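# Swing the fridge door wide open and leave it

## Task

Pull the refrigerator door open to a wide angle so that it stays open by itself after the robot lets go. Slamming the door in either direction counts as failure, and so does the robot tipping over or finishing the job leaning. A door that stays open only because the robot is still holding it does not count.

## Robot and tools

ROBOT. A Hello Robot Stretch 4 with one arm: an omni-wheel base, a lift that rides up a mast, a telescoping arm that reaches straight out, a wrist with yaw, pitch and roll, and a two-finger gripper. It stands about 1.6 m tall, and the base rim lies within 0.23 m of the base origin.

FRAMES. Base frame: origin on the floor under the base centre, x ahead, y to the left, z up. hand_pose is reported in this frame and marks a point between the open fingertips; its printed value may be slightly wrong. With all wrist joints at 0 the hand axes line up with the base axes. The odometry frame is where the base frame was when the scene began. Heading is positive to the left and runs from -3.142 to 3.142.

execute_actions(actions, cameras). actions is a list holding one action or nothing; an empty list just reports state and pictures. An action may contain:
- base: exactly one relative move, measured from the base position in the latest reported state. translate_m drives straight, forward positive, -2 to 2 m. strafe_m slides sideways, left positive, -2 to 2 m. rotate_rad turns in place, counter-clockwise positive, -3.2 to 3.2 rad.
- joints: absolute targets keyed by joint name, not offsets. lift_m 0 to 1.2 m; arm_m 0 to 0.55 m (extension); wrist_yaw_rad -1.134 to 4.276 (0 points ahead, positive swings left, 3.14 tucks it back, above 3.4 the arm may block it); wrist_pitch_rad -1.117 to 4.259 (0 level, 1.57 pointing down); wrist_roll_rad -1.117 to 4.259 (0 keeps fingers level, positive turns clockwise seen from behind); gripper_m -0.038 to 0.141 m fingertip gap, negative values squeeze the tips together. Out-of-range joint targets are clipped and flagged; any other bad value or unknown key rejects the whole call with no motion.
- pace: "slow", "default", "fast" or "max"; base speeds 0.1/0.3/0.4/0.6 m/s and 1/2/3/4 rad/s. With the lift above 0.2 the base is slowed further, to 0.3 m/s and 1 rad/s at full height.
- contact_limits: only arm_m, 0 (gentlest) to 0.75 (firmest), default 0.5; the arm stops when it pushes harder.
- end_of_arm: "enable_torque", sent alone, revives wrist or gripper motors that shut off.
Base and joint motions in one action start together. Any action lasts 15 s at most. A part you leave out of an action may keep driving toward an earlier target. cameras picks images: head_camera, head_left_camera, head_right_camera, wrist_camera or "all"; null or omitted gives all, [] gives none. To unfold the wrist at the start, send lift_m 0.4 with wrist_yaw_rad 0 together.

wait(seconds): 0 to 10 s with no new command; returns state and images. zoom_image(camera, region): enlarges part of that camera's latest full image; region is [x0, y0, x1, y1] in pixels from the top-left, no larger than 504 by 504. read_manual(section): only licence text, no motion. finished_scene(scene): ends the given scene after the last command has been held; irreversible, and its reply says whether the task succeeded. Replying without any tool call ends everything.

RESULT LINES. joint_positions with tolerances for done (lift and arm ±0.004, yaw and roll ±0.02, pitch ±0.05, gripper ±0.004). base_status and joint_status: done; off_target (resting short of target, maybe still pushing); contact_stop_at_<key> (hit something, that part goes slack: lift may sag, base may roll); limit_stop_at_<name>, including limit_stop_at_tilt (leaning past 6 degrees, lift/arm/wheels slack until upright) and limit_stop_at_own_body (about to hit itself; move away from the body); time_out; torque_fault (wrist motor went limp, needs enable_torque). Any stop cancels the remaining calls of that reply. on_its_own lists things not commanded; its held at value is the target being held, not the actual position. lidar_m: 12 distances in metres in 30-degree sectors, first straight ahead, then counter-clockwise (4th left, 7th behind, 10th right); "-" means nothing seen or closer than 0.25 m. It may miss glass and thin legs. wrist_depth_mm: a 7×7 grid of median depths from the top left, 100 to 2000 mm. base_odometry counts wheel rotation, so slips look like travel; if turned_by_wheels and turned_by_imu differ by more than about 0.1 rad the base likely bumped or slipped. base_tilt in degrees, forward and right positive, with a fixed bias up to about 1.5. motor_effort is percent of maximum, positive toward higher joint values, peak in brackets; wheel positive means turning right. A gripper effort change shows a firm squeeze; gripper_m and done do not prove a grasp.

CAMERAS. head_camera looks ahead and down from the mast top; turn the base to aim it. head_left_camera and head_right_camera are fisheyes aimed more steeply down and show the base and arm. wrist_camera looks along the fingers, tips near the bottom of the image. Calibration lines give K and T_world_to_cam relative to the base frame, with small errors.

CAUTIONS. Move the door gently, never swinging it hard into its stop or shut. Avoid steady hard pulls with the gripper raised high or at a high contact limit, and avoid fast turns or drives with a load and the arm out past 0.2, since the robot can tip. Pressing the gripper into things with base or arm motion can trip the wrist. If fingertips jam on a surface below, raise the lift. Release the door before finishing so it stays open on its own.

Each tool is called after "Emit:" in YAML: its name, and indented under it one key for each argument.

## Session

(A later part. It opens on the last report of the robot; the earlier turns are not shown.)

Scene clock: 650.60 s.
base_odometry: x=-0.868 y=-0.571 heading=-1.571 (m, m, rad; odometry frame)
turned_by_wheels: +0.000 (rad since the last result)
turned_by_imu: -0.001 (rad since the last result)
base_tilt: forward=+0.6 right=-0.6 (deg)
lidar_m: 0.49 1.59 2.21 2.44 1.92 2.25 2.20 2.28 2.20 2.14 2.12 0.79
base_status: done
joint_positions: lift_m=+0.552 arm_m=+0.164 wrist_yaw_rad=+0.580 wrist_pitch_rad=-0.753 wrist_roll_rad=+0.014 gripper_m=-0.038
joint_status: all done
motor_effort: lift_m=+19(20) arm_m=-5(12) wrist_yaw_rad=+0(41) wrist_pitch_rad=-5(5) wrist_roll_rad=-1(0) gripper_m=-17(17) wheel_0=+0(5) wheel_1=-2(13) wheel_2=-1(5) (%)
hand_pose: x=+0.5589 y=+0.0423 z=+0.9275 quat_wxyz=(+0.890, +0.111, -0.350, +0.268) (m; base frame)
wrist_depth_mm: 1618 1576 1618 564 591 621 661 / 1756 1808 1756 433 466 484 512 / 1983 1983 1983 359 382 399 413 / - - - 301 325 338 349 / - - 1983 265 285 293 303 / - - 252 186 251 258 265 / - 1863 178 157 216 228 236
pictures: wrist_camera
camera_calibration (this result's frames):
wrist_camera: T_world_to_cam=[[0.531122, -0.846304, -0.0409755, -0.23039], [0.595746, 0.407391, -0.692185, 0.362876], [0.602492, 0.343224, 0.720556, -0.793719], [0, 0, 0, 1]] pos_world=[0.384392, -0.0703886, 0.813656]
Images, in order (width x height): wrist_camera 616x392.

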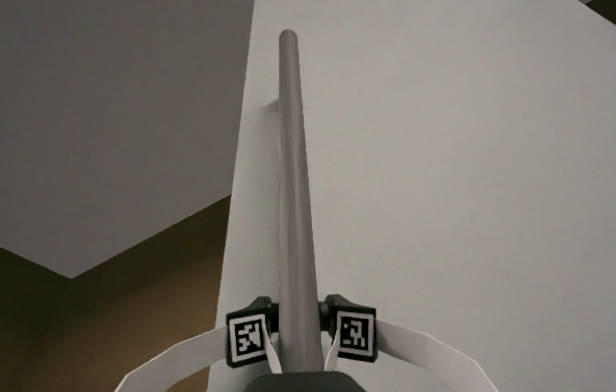

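Emit:
execute_actions:
  actions:
    - {"base": {"strafe_m": -0.129}, "joints": {"arm_m": 0.098, "wrist_yaw_rad": 0.78}, "pace": "slow"}
  cameras: ["wrist_camera", "head_left_camera"]

Scene clock: 654.90 s.
base_odometry: x=-0.997 y=-0.571 heading=-1.571 (m, m, rad; odometry frame)
turned_by_wheels: +0.000 (rad since the last result)
turned_by_imu: -0.001 (rad since the last result)
base_tilt: forward=+0.7 right=-0.4 (deg)
lidar_m: 0.41 0.46 2.19 2.44 2.03 2.28 2.19 2.29 2.08 1.99 2.08 0.87
base_status: done
joint_positions: lift_m=+0.552 arm_m=+0.099 wrist_yaw_rad=+0.780 wrist_pitch_rad=-0.754 wrist_roll_rad=+0.014 gripper_m=-0.038
joint_status: all done
motor_effort: lift_m=+20(19) arm_m=-6(12) wrist_yaw_rad=+1(42) wrist_pitch_rad=-1(6) wrist_roll_rad=-1(1) gripper_m=-15(17) wheel_0=+3(12) wheel_1=-3(14) wheel_2=+0(1) (%)
hand_pose: x=+0.4811 y=+0.0857 z=+0.9277 quat_wxyz=(+0.859, +0.146, -0.338, +0.356) (m; base frame)
wrist_depth_mm: 1576 1576 1618 539 580 621 668 / 1756 1808 1756 418 459 480 512 / 1983 1983 1983 342 375 392 410 / - - - 291 319 330 343 / - - - 255 276 286 296 / - - 241 178 244 252 259 / - - 178 152 210 222 231
pictures: head_left_camera, wrist_camera
camera_calibration (this result's frames):
wrist_camera: T_world_to_cam=[[0.688466, -0.724101, -0.0411339, -0.238305], [0.5035, 0.518003, -0.691491, 0.42594], [0.522017, 0.455357, 0.721213, -0.733388], [0, 0, 0, 1]] pos_world=[0.332445, -0.0592418, 0.81366]
Images, in order (width x height): head_left_camera 420x672, wrist_camera 616x392.

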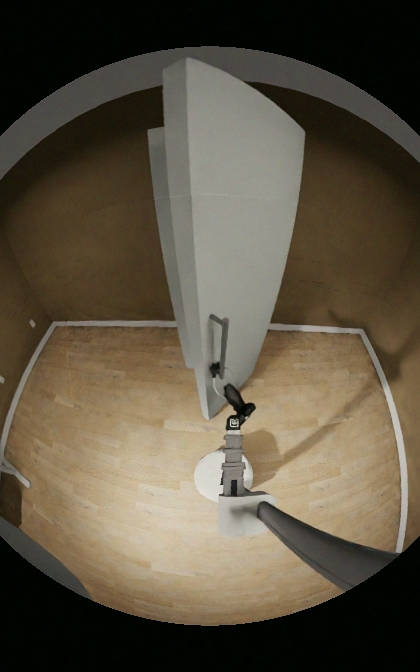

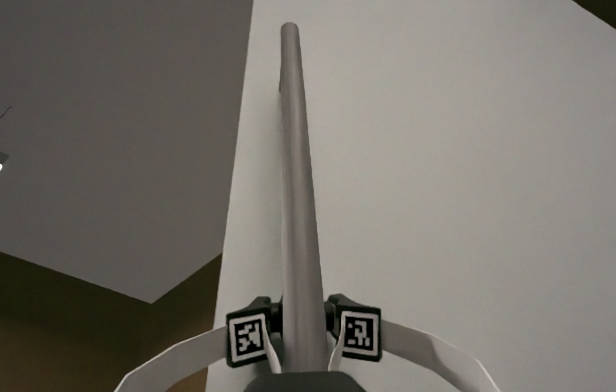

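Emit:
execute_actions:
  actions:
    - {"base": {"strafe_m": -0.14}, "joints": {"arm_m": 0.062, "wrist_yaw_rad": 0.99}, "pace": "slow"}
  cameras: ["wrist_camera", "head_left_camera"]

Scene clock: 660.50 s.
base_odometry: x=-1.137 y=-0.571 heading=-1.571 (m, m, rad; odometry frame)
turned_by_wheels: +0.000 (rad since the last result)
turned_by_imu: -0.002 (rad since the last result)
base_tilt: forward=+0.7 right=-0.5 (deg)
lidar_m: 0.39 0.40 2.21 2.44 2.17 2.29 2.21 2.27 1.91 1.86 1.95 1.56
base_status: done
joint_positions: lift_m=+0.552 arm_m=+0.063 wrist_yaw_rad=+0.990 wrist_pitch_rad=-0.754 wrist_roll_rad=+0.014 gripper_m=-0.038
joint_status: all done
motor_effort: lift_m=+18(20) arm_m=-6(15) wrist_yaw_rad=+1(62) wrist_pitch_rad=-1(8) wrist_roll_rad=-1(1) gripper_m=-16(15) wheel_0=+2(14) wheel_1=-3(16) wheel_2=+1(2) (%)
hand_pose: x=+0.4225 y=+0.1278 z=+0.9277 quat_wxyz=(+0.817, +0.181, -0.321, +0.444) (m; base frame)
wrist_depth_mm: 1576 1576 1618 554 585 627 661 / 1756 1756 1756 427 462 488 508 / 1983 1983 1983 355 379 397 413 / - - - 297 324 334 343 / - - - 262 281 290 300 / - - 249 184 249 255 263 / - - 178 155 213 226 234
pictures: head_left_camera, wrist_camera
camera_calibration (this result's frames):
wrist_camera: T_world_to_cam=[[0.824324, -0.564625, -0.0411006, -0.245271], [0.384408, 0.611555, -0.691542, 0.472065], [0.415597, 0.554255, 0.721166, -0.689695], [0, 0, 0, 1]] pos_world=[0.307352, -0.0449127, 0.813757]
Images, in order (width x height): head_left_camera 420x672, wrist_camera 616x392.

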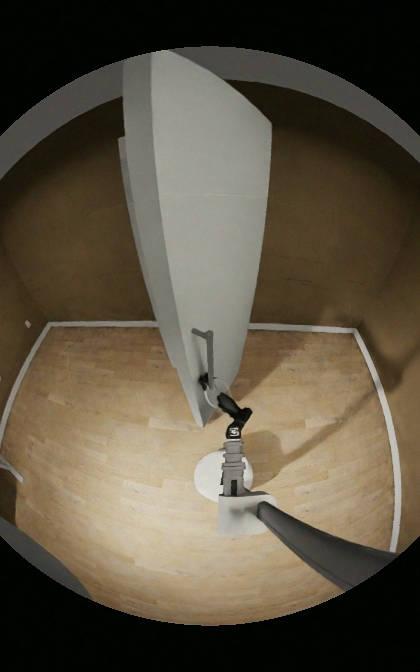

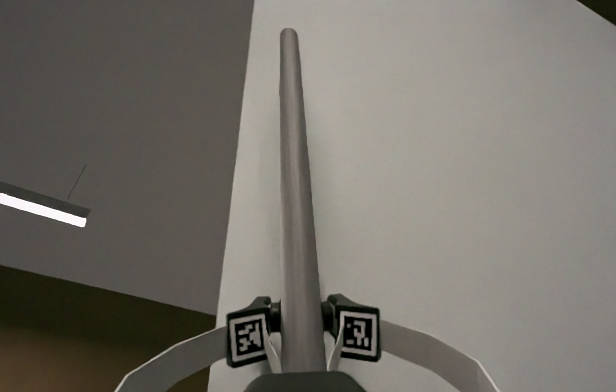

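Emit:
execute_actions:
  actions: []

Scene clock: 667.70 s.
base_odometry: x=-1.137 y=-0.571 heading=-1.571 (m, m, rad; odometry frame)
turned_by_wheels: +0.000 (rad since the last result)
turned_by_imu: +0.000 (rad since the last result)
base_tilt: forward=+0.5 right=-0.6 (deg)
lidar_m: 0.39 0.39 2.18 2.43 2.17 2.28 2.19 2.29 1.94 1.86 1.95 1.58
base_status: done
joint_positions: lift_m=+0.552 arm_m=+0.063 wrist_yaw_rad=+0.990 wrist_pitch_rad=-0.753 wrist_roll_rad=+0.014 gripper_m=-0.038
joint_status: all done
motor_effort: lift_m=+18(20) arm_m=-6(15) wrist_yaw_rad=+1(62) wrist_pitch_rad=-3(8) wrist_roll_rad=-1(1) gripper_m=-16(15) wheel_0=+1(14) wheel_1=-2(16) wheel_2=+0(2) (%)
hand_pose: x=+0.4225 y=+0.1279 z=+0.9277 quat_wxyz=(+0.817, +0.181, -0.321, +0.444) (m; base frame)
wrist_depth_mm: 1618 1576 1618 554 591 621 654 / 1756 1756 1756 427 462 484 508 / 1983 1983 1983 357 382 397 410 / - - - 298 325 334 345 / - - - 262 281 290 300 / - - 250 185 250 256 262 / - - 178 156 214 226 234
pictures: head_camera, head_left_camera, head_right_camera, wrist_camera
camera_calibration (this result's frames):
wrist_camera: T_world_to_cam=[[0.824371, -0.564556, -0.0410924, -0.245288], [0.384188, 0.611353, -0.691844, 0.472336], [0.415706, 0.554549, 0.720877, -0.68951], [0, 0, 0, 1]] pos_world=[0.307376, -0.0448762, 0.813755]
Images, in order (width x height): head_camera 420x560, head_left_camera 420x672, head_right_camera 420x672, wrist_camera 616x392.

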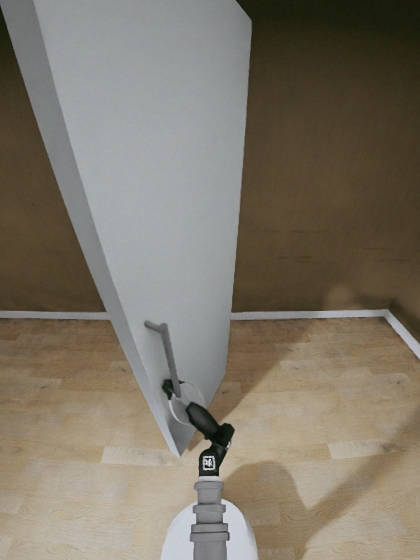

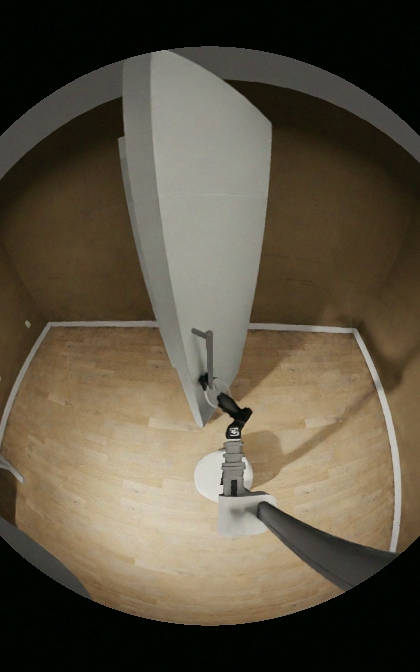

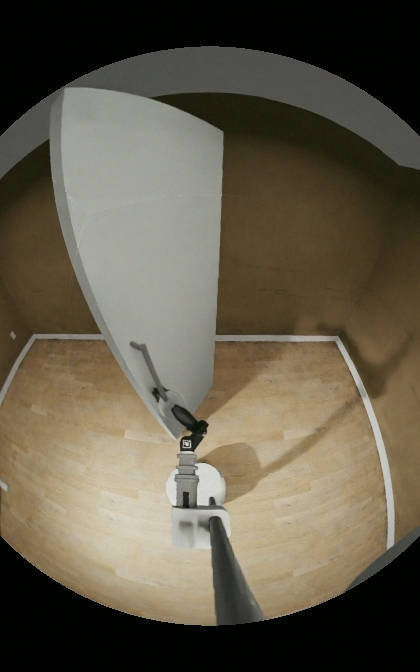

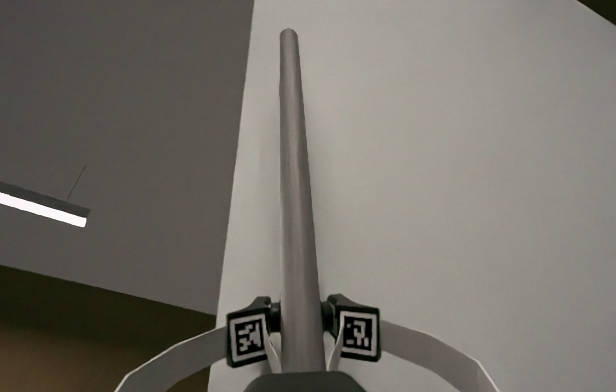

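Emit:
execute_actions:
  actions:
    - {"base": {"strafe_m": -0.072}, "joints": {"arm_m": 0.056, "wrist_yaw_rad": 1.09}, "pace": "slow", "contact_limits": {"arm_m": 0.75}}
  cameras: ["wrist_camera"]

Scene clock: 670.87 s.
base_odometry: x=-1.209 y=-0.571 heading=-1.571 (m, m, rad; odometry frame)
turned_by_wheels: +0.000 (rad since the last result)
turned_by_imu: +0.000 (rad since the last result)
base_tilt: forward=+0.5 right=-0.3 (deg)
lidar_m: 0.37 0.37 2.20 2.41 2.26 2.29 2.20 2.29 1.85 1.79 1.89 1.57
base_status: done
joint_positions: lift_m=+0.552 arm_m=+0.057 wrist_yaw_rad=+1.090 wrist_pitch_rad=-0.754 wrist_roll_rad=+0.014 gripper_m=-0.038
joint_status: all done
motor_effort: lift_m=+18(18) arm_m=-6(12) wrist_yaw_rad=+1(26) wrist_pitch_rad=-3(9) wrist_roll_rad=+0(0) gripper_m=-16(16) wheel_0=+3(1) wheel_1=-2(11) wheel_2=+0(2) (%)
contact_limits: arm_m 0.75
hand_pose: x=+0.4027 y=+0.1461 z=+0.9277 quat_wxyz=(+0.794, +0.196, -0.311, +0.484) (m; base frame)
wrist_depth_mm: 1576 1618 1618 554 580 621 661 / 1756 1808 1756 424 459 484 508 / 1983 - 1983 355 379 394 410 / - - - 297 322 334 345 / - - - 260 279 289 297 / - - 246 185 248 254 260 / - - 178 154 213 225 233
pictures: wrist_camera
camera_calibration (this result's frames):
wrist_camera: T_world_to_cam=[[0.876714, -0.479253, -0.0411006, -0.252244], [0.321245, 0.64697, -0.691543, 0.488777], [0.358015, 0.593082, 0.721165, -0.674067], [0, 0, 0, 1]] pos_world=[0.305454, -0.0373365, 0.813757]
Images, in order (width x height): wrist_camera 616x392.

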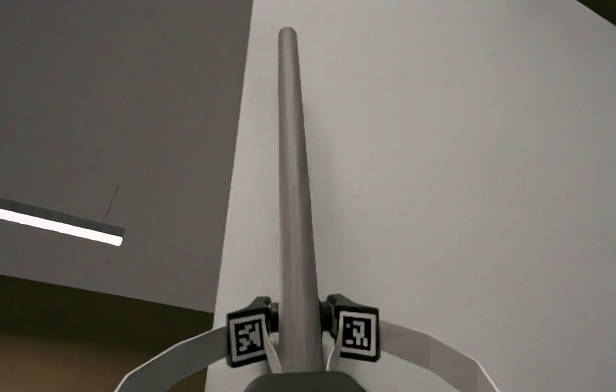

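Emit:
execute_actions:
  actions:
    - {"base": {"strafe_m": -0.094}, "joints": {"arm_m": 0.058, "wrist_yaw_rad": 1.22}, "pace": "slow", "contact_limits": {"arm_m": 0.75}}
  cameras: ["wrist_camera"]

Scene clock: 674.63 s.
base_odometry: x=-1.303 y=-0.570 heading=-1.571 (m, m, rad; odometry frame)
turned_by_wheels: +0.000 (rad since the last result)
turned_by_imu: +0.000 (rad since the last result)
base_tilt: forward=+0.6 right=-0.5 (deg)
lidar_m: 0.53 0.36 2.20 2.43 2.35 2.28 2.20 2.30 1.76 1.70 1.78 1.58
base_status: done
joint_positions: lift_m=+0.552 arm_m=+0.057 wrist_yaw_rad=+1.220 wrist_pitch_rad=-0.754 wrist_roll_rad=+0.014 gripper_m=-0.038
joint_status: all done
motor_effort: lift_m=+18(18) arm_m=+3(5) wrist_yaw_rad=+1(23) wrist_pitch_rad=-2(11) wrist_roll_rad=+0(2) gripper_m=-15(17) wheel_0=+1(5) wheel_1=-1(10) wheel_2=-1(4) (%)
contact_limits: arm_m 0.75
hand_pose: x=+0.3827 y=+0.1675 z=+0.9277 quat_wxyz=(+0.761, +0.216, -0.298, +0.535) (m; base frame)
wrist_depth_mm: 1576 1576 1576 549 580 621 661 / 1708 1756 1756 421 459 480 508 / 1983 1983 1983 351 377 397 407 / - - - 294 320 332 343 / - - - 258 278 286 296 / - - 245 179 246 253 259 / - - 178 154 211 224 232
pictures: wrist_camera
camera_calibration (this result's frames):
wrist_camera: T_world_to_cam=[[0.931479, -0.361465, -0.0411008, -0.26513], [0.234597, 0.68318, -0.691541, 0.508423], [0.278047, 0.634514, 0.721167, -0.655963], [0, 0, 0, 1]] pos_world=[0.310077, -0.0269614, 0.813757]
Images, in order (width x height): wrist_camera 616x392.

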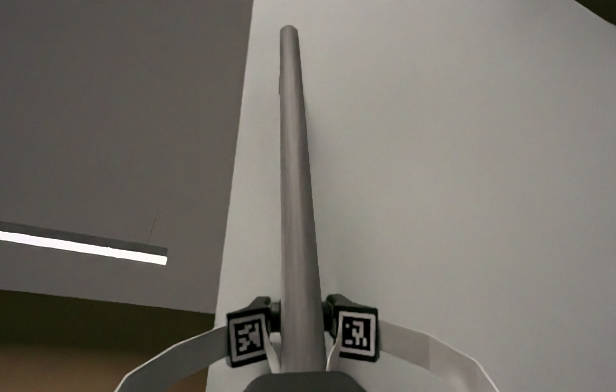

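Emit:
execute_actions:
  actions:
    - {"base": {"strafe_m": -0.122}, "joints": {"arm_m": 0.072, "wrist_yaw_rad": 1.39}, "pace": "slow", "contact_limits": {"arm_m": 0.75}}
  cameras: ["wrist_camera", "head_camera"]

Scene clock: 678.53 s.
base_odometry: x=-1.425 y=-0.571 heading=-1.571 (m, m, rad; odometry frame)
turned_by_wheels: +0.000 (rad since the last result)
turned_by_imu: +0.000 (rad since the last result)
base_tilt: forward=+0.5 right=-0.4 (deg)
lidar_m: 0.66 0.35 2.19 2.45 2.49 2.27 2.21 2.24 1.63 1.58 1.65 1.57
base_status: done
joint_positions: lift_m=+0.552 arm_m=+0.071 wrist_yaw_rad=+1.388 wrist_pitch_rad=-0.754 wrist_roll_rad=+0.014 gripper_m=-0.038
joint_status: all done
motor_effort: lift_m=+18(18) arm_m=+6(6) wrist_yaw_rad=+5(26) wrist_pitch_rad=-3(13) wrist_roll_rad=-1(0) gripper_m=-15(14) wheel_0=-1(3) wheel_1=-3(11) wheel_2=+1(2) (%)
contact_limits: arm_m 0.75
hand_pose: x=+0.3660 y=+0.1911 z=+0.9277 quat_wxyz=(+0.713, +0.240, -0.279, +0.597) (m; base frame)
wrist_depth_mm: 1576 1618 1618 549 585 627 668 / 1756 1756 1756 424 462 488 517 / 1983 1983 1983 351 379 397 413 / - - - 296 320 334 345 / - - - 259 278 289 300 / - - - 179 246 254 260 / - - 178 156 211 224 233
pictures: head_camera, wrist_camera
camera_calibration (this result's frames):
wrist_camera: T_world_to_cam=[[0.978874, -0.200293, -0.0410957, -0.289205], [0.116781, 0.712657, -0.691724, 0.533878], [0.167835, 0.672311, 0.720992, -0.63294], [0, 0, 0, 1]] pos_world=[0.326978, -0.0128654, 0.813756]
Images, in order (width x height): head_camera 420x560, wrist_camera 616x392.

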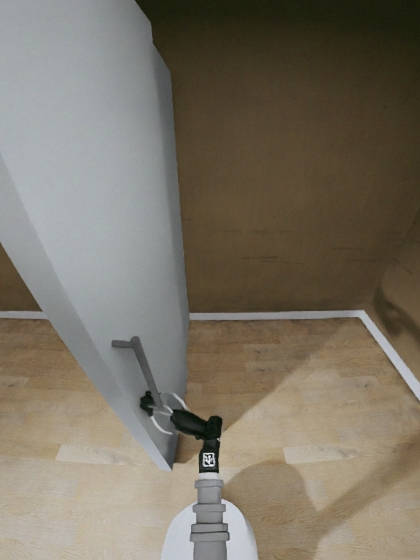

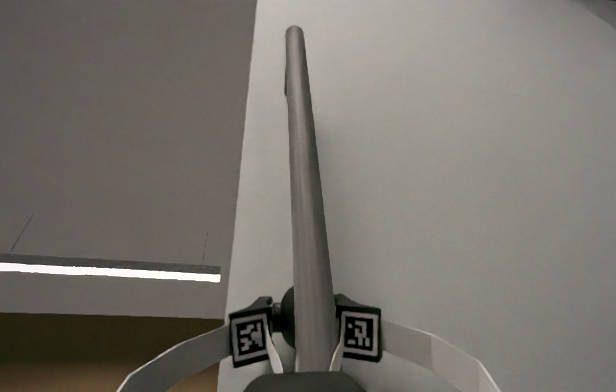

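Emit:
execute_actions:
  actions:
    - {"base": {"strafe_m": -0.07}, "joints": {"arm_m": 0.099, "wrist_yaw_rad": 1.49}, "pace": "slow", "contact_limits": {"arm_m": 0.75}}
  cameras: ["wrist_camera", "head_camera"]

Scene clock: 684.83 s.
base_odometry: x=-1.495 y=-0.571 heading=-1.570 (m, m, rad; odometry frame)
turned_by_wheels: +0.000 (rad since the last result)
turned_by_imu: +0.000 (rad since the last result)
base_tilt: forward=+0.6 right=-0.5 (deg)
lidar_m: 0.85 0.37 2.20 2.51 2.58 2.29 2.21 2.10 1.55 1.51 1.57 1.58
base_status: done
joint_positions: lift_m=+0.552 arm_m=+0.098 wrist_yaw_rad=+1.491 wrist_pitch_rad=-0.748 wrist_roll_rad=+0.014 gripper_m=-0.038
joint_status: all done
motor_effort: lift_m=+18(18) arm_m=+5(7) wrist_yaw_rad=-1(21) wrist_pitch_rad=-17(17) wrist_roll_rad=+0(1) gripper_m=-18(17) wheel_0=+7(5) wheel_1=-3(10) wheel_2=+3(3) (%)
contact_limits: arm_m 0.75
hand_pose: x=+0.3730 y=+0.2037 z=+0.9266 quat_wxyz=(+0.682, +0.253, -0.264, +0.633) (m; base frame)
wrist_depth_mm: 1576 1618 1576 559 591 621 647 / 1756 1808 1756 433 466 484 508 / 1921 1983 - 359 384 399 413 / - - - 303 327 338 347 / - - - 267 285 293 303 / - - 255 186 253 259 265 / - - 177 160 217 229 237
pictures: head_camera, wrist_camera
camera_calibration (this result's frames):
wrist_camera: T_world_to_cam=[[0.994195, -0.0994691, -0.041012, -0.319876], [0.0430789, 0.717305, -0.695427, 0.553246], [0.0985915, 0.689623, 0.717426, -0.616255], [0, 0, 0, 1]] pos_world=[0.354943, -0.00367978, 0.813741]
Images, in order (width x height): head_camera 420x560, wrist_camera 616x392.

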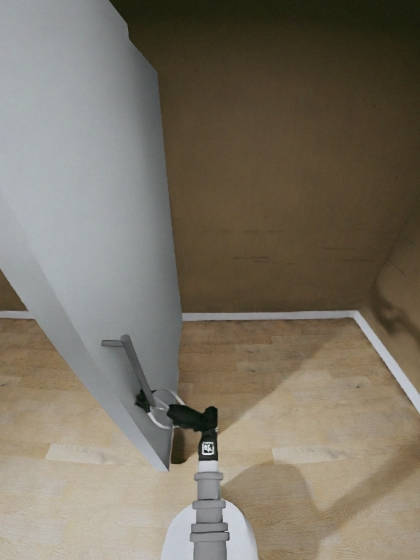

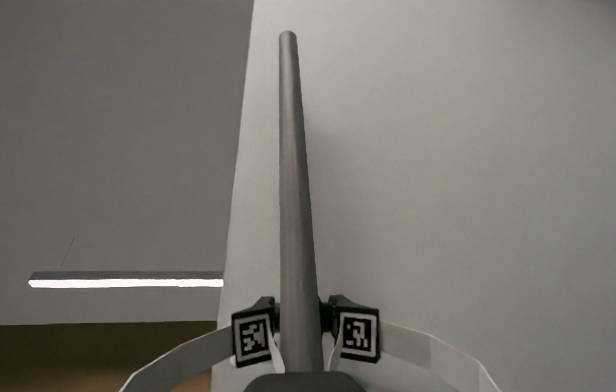

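Emit:
execute_actions:
  actions:
    - {"joints": {"gripper_m": 0.045}}
  cameras: ["wrist_camera"]

Scene clock: 689.37 s.
base_odometry: x=-1.495 y=-0.571 heading=-1.571 (m, m, rad; odometry frame)
turned_by_wheels: +0.000 (rad since the last result)
turned_by_imu: +0.000 (rad since the last result)
base_tilt: forward=+0.6 right=-0.5 (deg)
lidar_m: 0.83 0.36 2.19 2.53 2.55 2.28 2.21 2.11 1.57 1.49 1.57 1.57
base_status: not commanded
joint_positions: lift_m=+0.552 arm_m=+0.098 wrist_yaw_rad=+1.490 wrist_pitch_rad=-0.753 wrist_roll_rad=+0.014 gripper_m=+0.045
joint_status: all done
motor_effort: lift_m=+18(18) arm_m=+5(5) wrist_yaw_rad=+1(2) wrist_pitch_rad=-2(17) wrist_roll_rad=-1(1) gripper_m=-2(16) wheel_0=+3(7) wheel_1=-3(3) wheel_2=+2(3) (%)
hand_pose: x=+0.3731 y=+0.2027 z=+0.9276 quat_wxyz=(+0.682, +0.254, -0.266, +0.632) (m; base frame)
wrist_depth_mm: 1576 1576 1576 580 603 640 676 / 1756 1756 1756 439 480 500 525 / 1983 1983 1983 368 397 407 424 / - - - 310 334 343 355 / - - - 271 290 298 309 / - - 236 212 252 264 270 / - - 216 154 222 235 241
pictures: wrist_camera
camera_calibration (this result's frames):
wrist_camera: T_world_to_cam=[[0.994112, -0.100253, -0.0411072, -0.319784], [0.0440594, 0.720613, -0.691936, 0.550433], [0.098991, 0.686051, 0.720787, -0.618818], [0, 0, 0, 1]] pos_world=[0.354907, -0.00416788, 0.813755]
Images, in order (width x height): wrist_camera 616x392.

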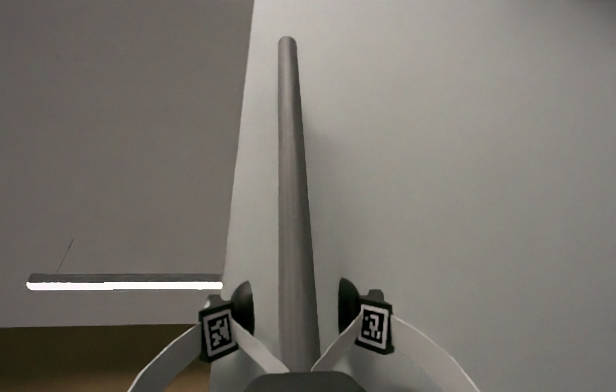

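Emit:
execute_actions:
  actions:
    - {"base": {"strafe_m": -0.1}}
  cameras: ["wrist_camera", "head_camera"]

Scene clock: 694.33 s.
base_odometry: x=-1.595 y=-0.571 heading=-1.571 (m, m, rad; odometry frame)
turned_by_wheels: +0.000 (rad since the last result)
turned_by_imu: +0.000 (rad since the last result)
base_tilt: forward=+0.5 right=-0.4 (deg)
lidar_m: 1.31 0.43 0.45 2.62 2.65 2.30 2.21 1.99 1.46 1.40 1.46 1.58
base_status: done
joint_positions: lift_m=+0.552 arm_m=+0.098 wrist_yaw_rad=+1.490 wrist_pitch_rad=-0.753 wrist_roll_rad=+0.014 gripper_m=+0.045
joint_status: not commanded
motor_effort: lift_m=+18(18) arm_m=+5(5) wrist_yaw_rad=+1(1) wrist_pitch_rad=-3(3) wrist_roll_rad=-1(1) gripper_m=-1(2) wheel_0=-1(8) wheel_1=-1(9) wheel_2=+0(1) (%)
hand_pose: x=+0.3731 y=+0.2027 z=+0.9277 quat_wxyz=(+0.682, +0.254, -0.266, +0.632) (m; base frame)
wrist_depth_mm: 1576 1576 1618 842 878 931 1078 / 1756 1808 1756 661 691 715 778 / 1983 1983 1983 544 569 585 615 / - - - 462 484 500 512 / - - - 402 418 433 442 / - - 342 349 364 379 392 / - - 314 154 320 342 347
pictures: head_camera, wrist_camera
camera_calibration (this result's frames):
wrist_camera: T_world_to_cam=[[0.994115, -0.100226, -0.0411095, -0.319783], [0.0440497, 0.720693, -0.691854, 0.550375], [0.0989691, 0.685971, 0.720867, -0.61887], [0, 0, 0, 1]] pos_world=[0.354906, -0.00417551, 0.813755]
Images, in order (width x height): head_camera 420x560, wrist_camera 616x392.

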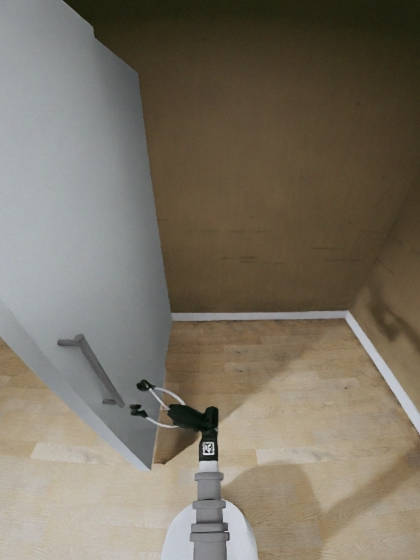

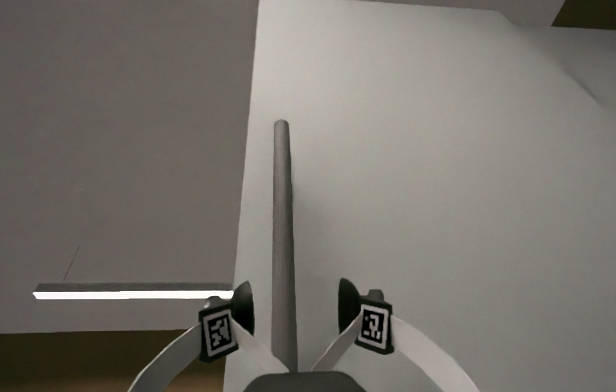

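Emit:
wait:
  seconds: 4

Scene clock: 699.33 s.
base_odometry: x=-1.595 y=-0.571 heading=-1.571 (m, m, rad; odometry frame)
turned_by_wheels: +0.000 (rad since the last result)
turned_by_imu: +0.000 (rad since the last result)
base_tilt: forward=+0.5 right=-0.4 (deg)
lidar_m: 1.30 0.44 0.45 2.61 2.63 2.29 2.21 1.95 1.46 1.39 1.47 1.58
base_status: done
joint_positions: lift_m=+0.552 arm_m=+0.098 wrist_yaw_rad=+1.490 wrist_pitch_rad=-0.753 wrist_roll_rad=+0.014 gripper_m=+0.045
joint_status: not commanded
motor_effort: lift_m=+18(18) arm_m=+5(5) wrist_yaw_rad=+1(1) wrist_pitch_rad=-2(3) wrist_roll_rad=+0(1) gripper_m=-1(2) wheel_0=-1(8) wheel_1=-1(9) wheel_2=+0(1) (%)
hand_pose: x=+0.3731 y=+0.2027 z=+0.9277 quat_wxyz=(+0.682, +0.254, -0.266, +0.632) (m; base frame)
wrist_depth_mm: 1576 1537 1618 831 878 917 1397 / 1756 1756 1756 661 691 723 778 / 1983 1983 1983 549 569 591 615 / - - - 462 484 500 508 / - - - 404 418 433 442 / - - 343 347 364 379 392 / - - 314 154 320 340 349
wait: 4.00 s; at rest from the start
pictures: head_camera, head_left_camera, head_right_camera, wrist_camera
camera_calibration (this result's frames):
wrist_camera: T_world_to_cam=[[0.994115, -0.100226, -0.0411095, -0.319783], [0.0440496, 0.720693, -0.691854, 0.550375], [0.098969, 0.685971, 0.720867, -0.61887], [0, 0, 0, 1]] pos_world=[0.354906, -0.00417549, 0.813755]
Images, in order (width x height): head_camera 420x560, head_left_camera 420x672, head_right_camera 420x672, wrist_camera 616x392.

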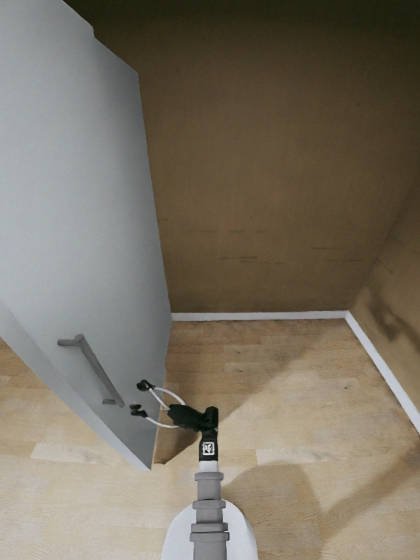

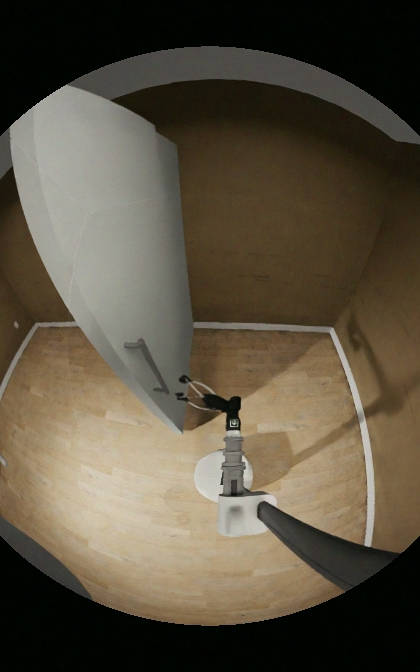

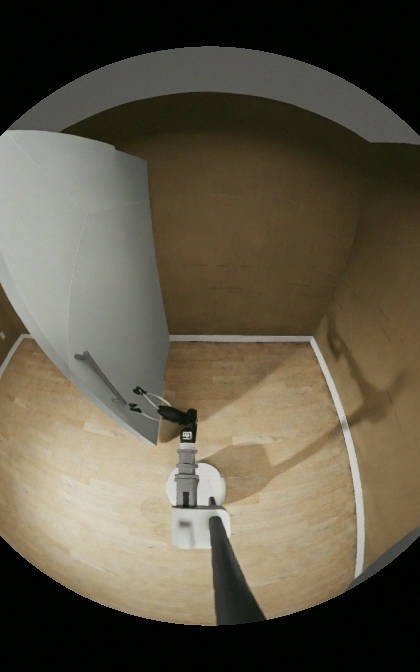

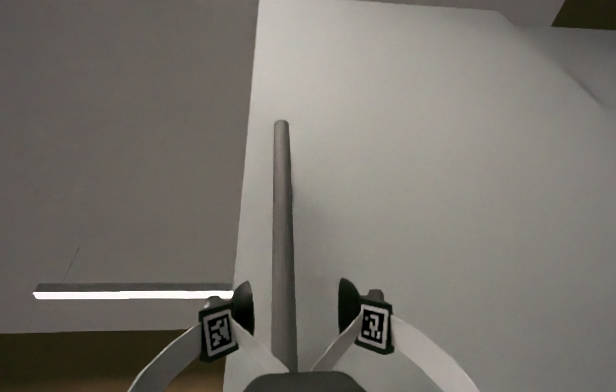

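The door stays open at about 90° and the robot is clear of it.

Emit:
finished_scene:
  scene: 1

The scene is finished: the task was done.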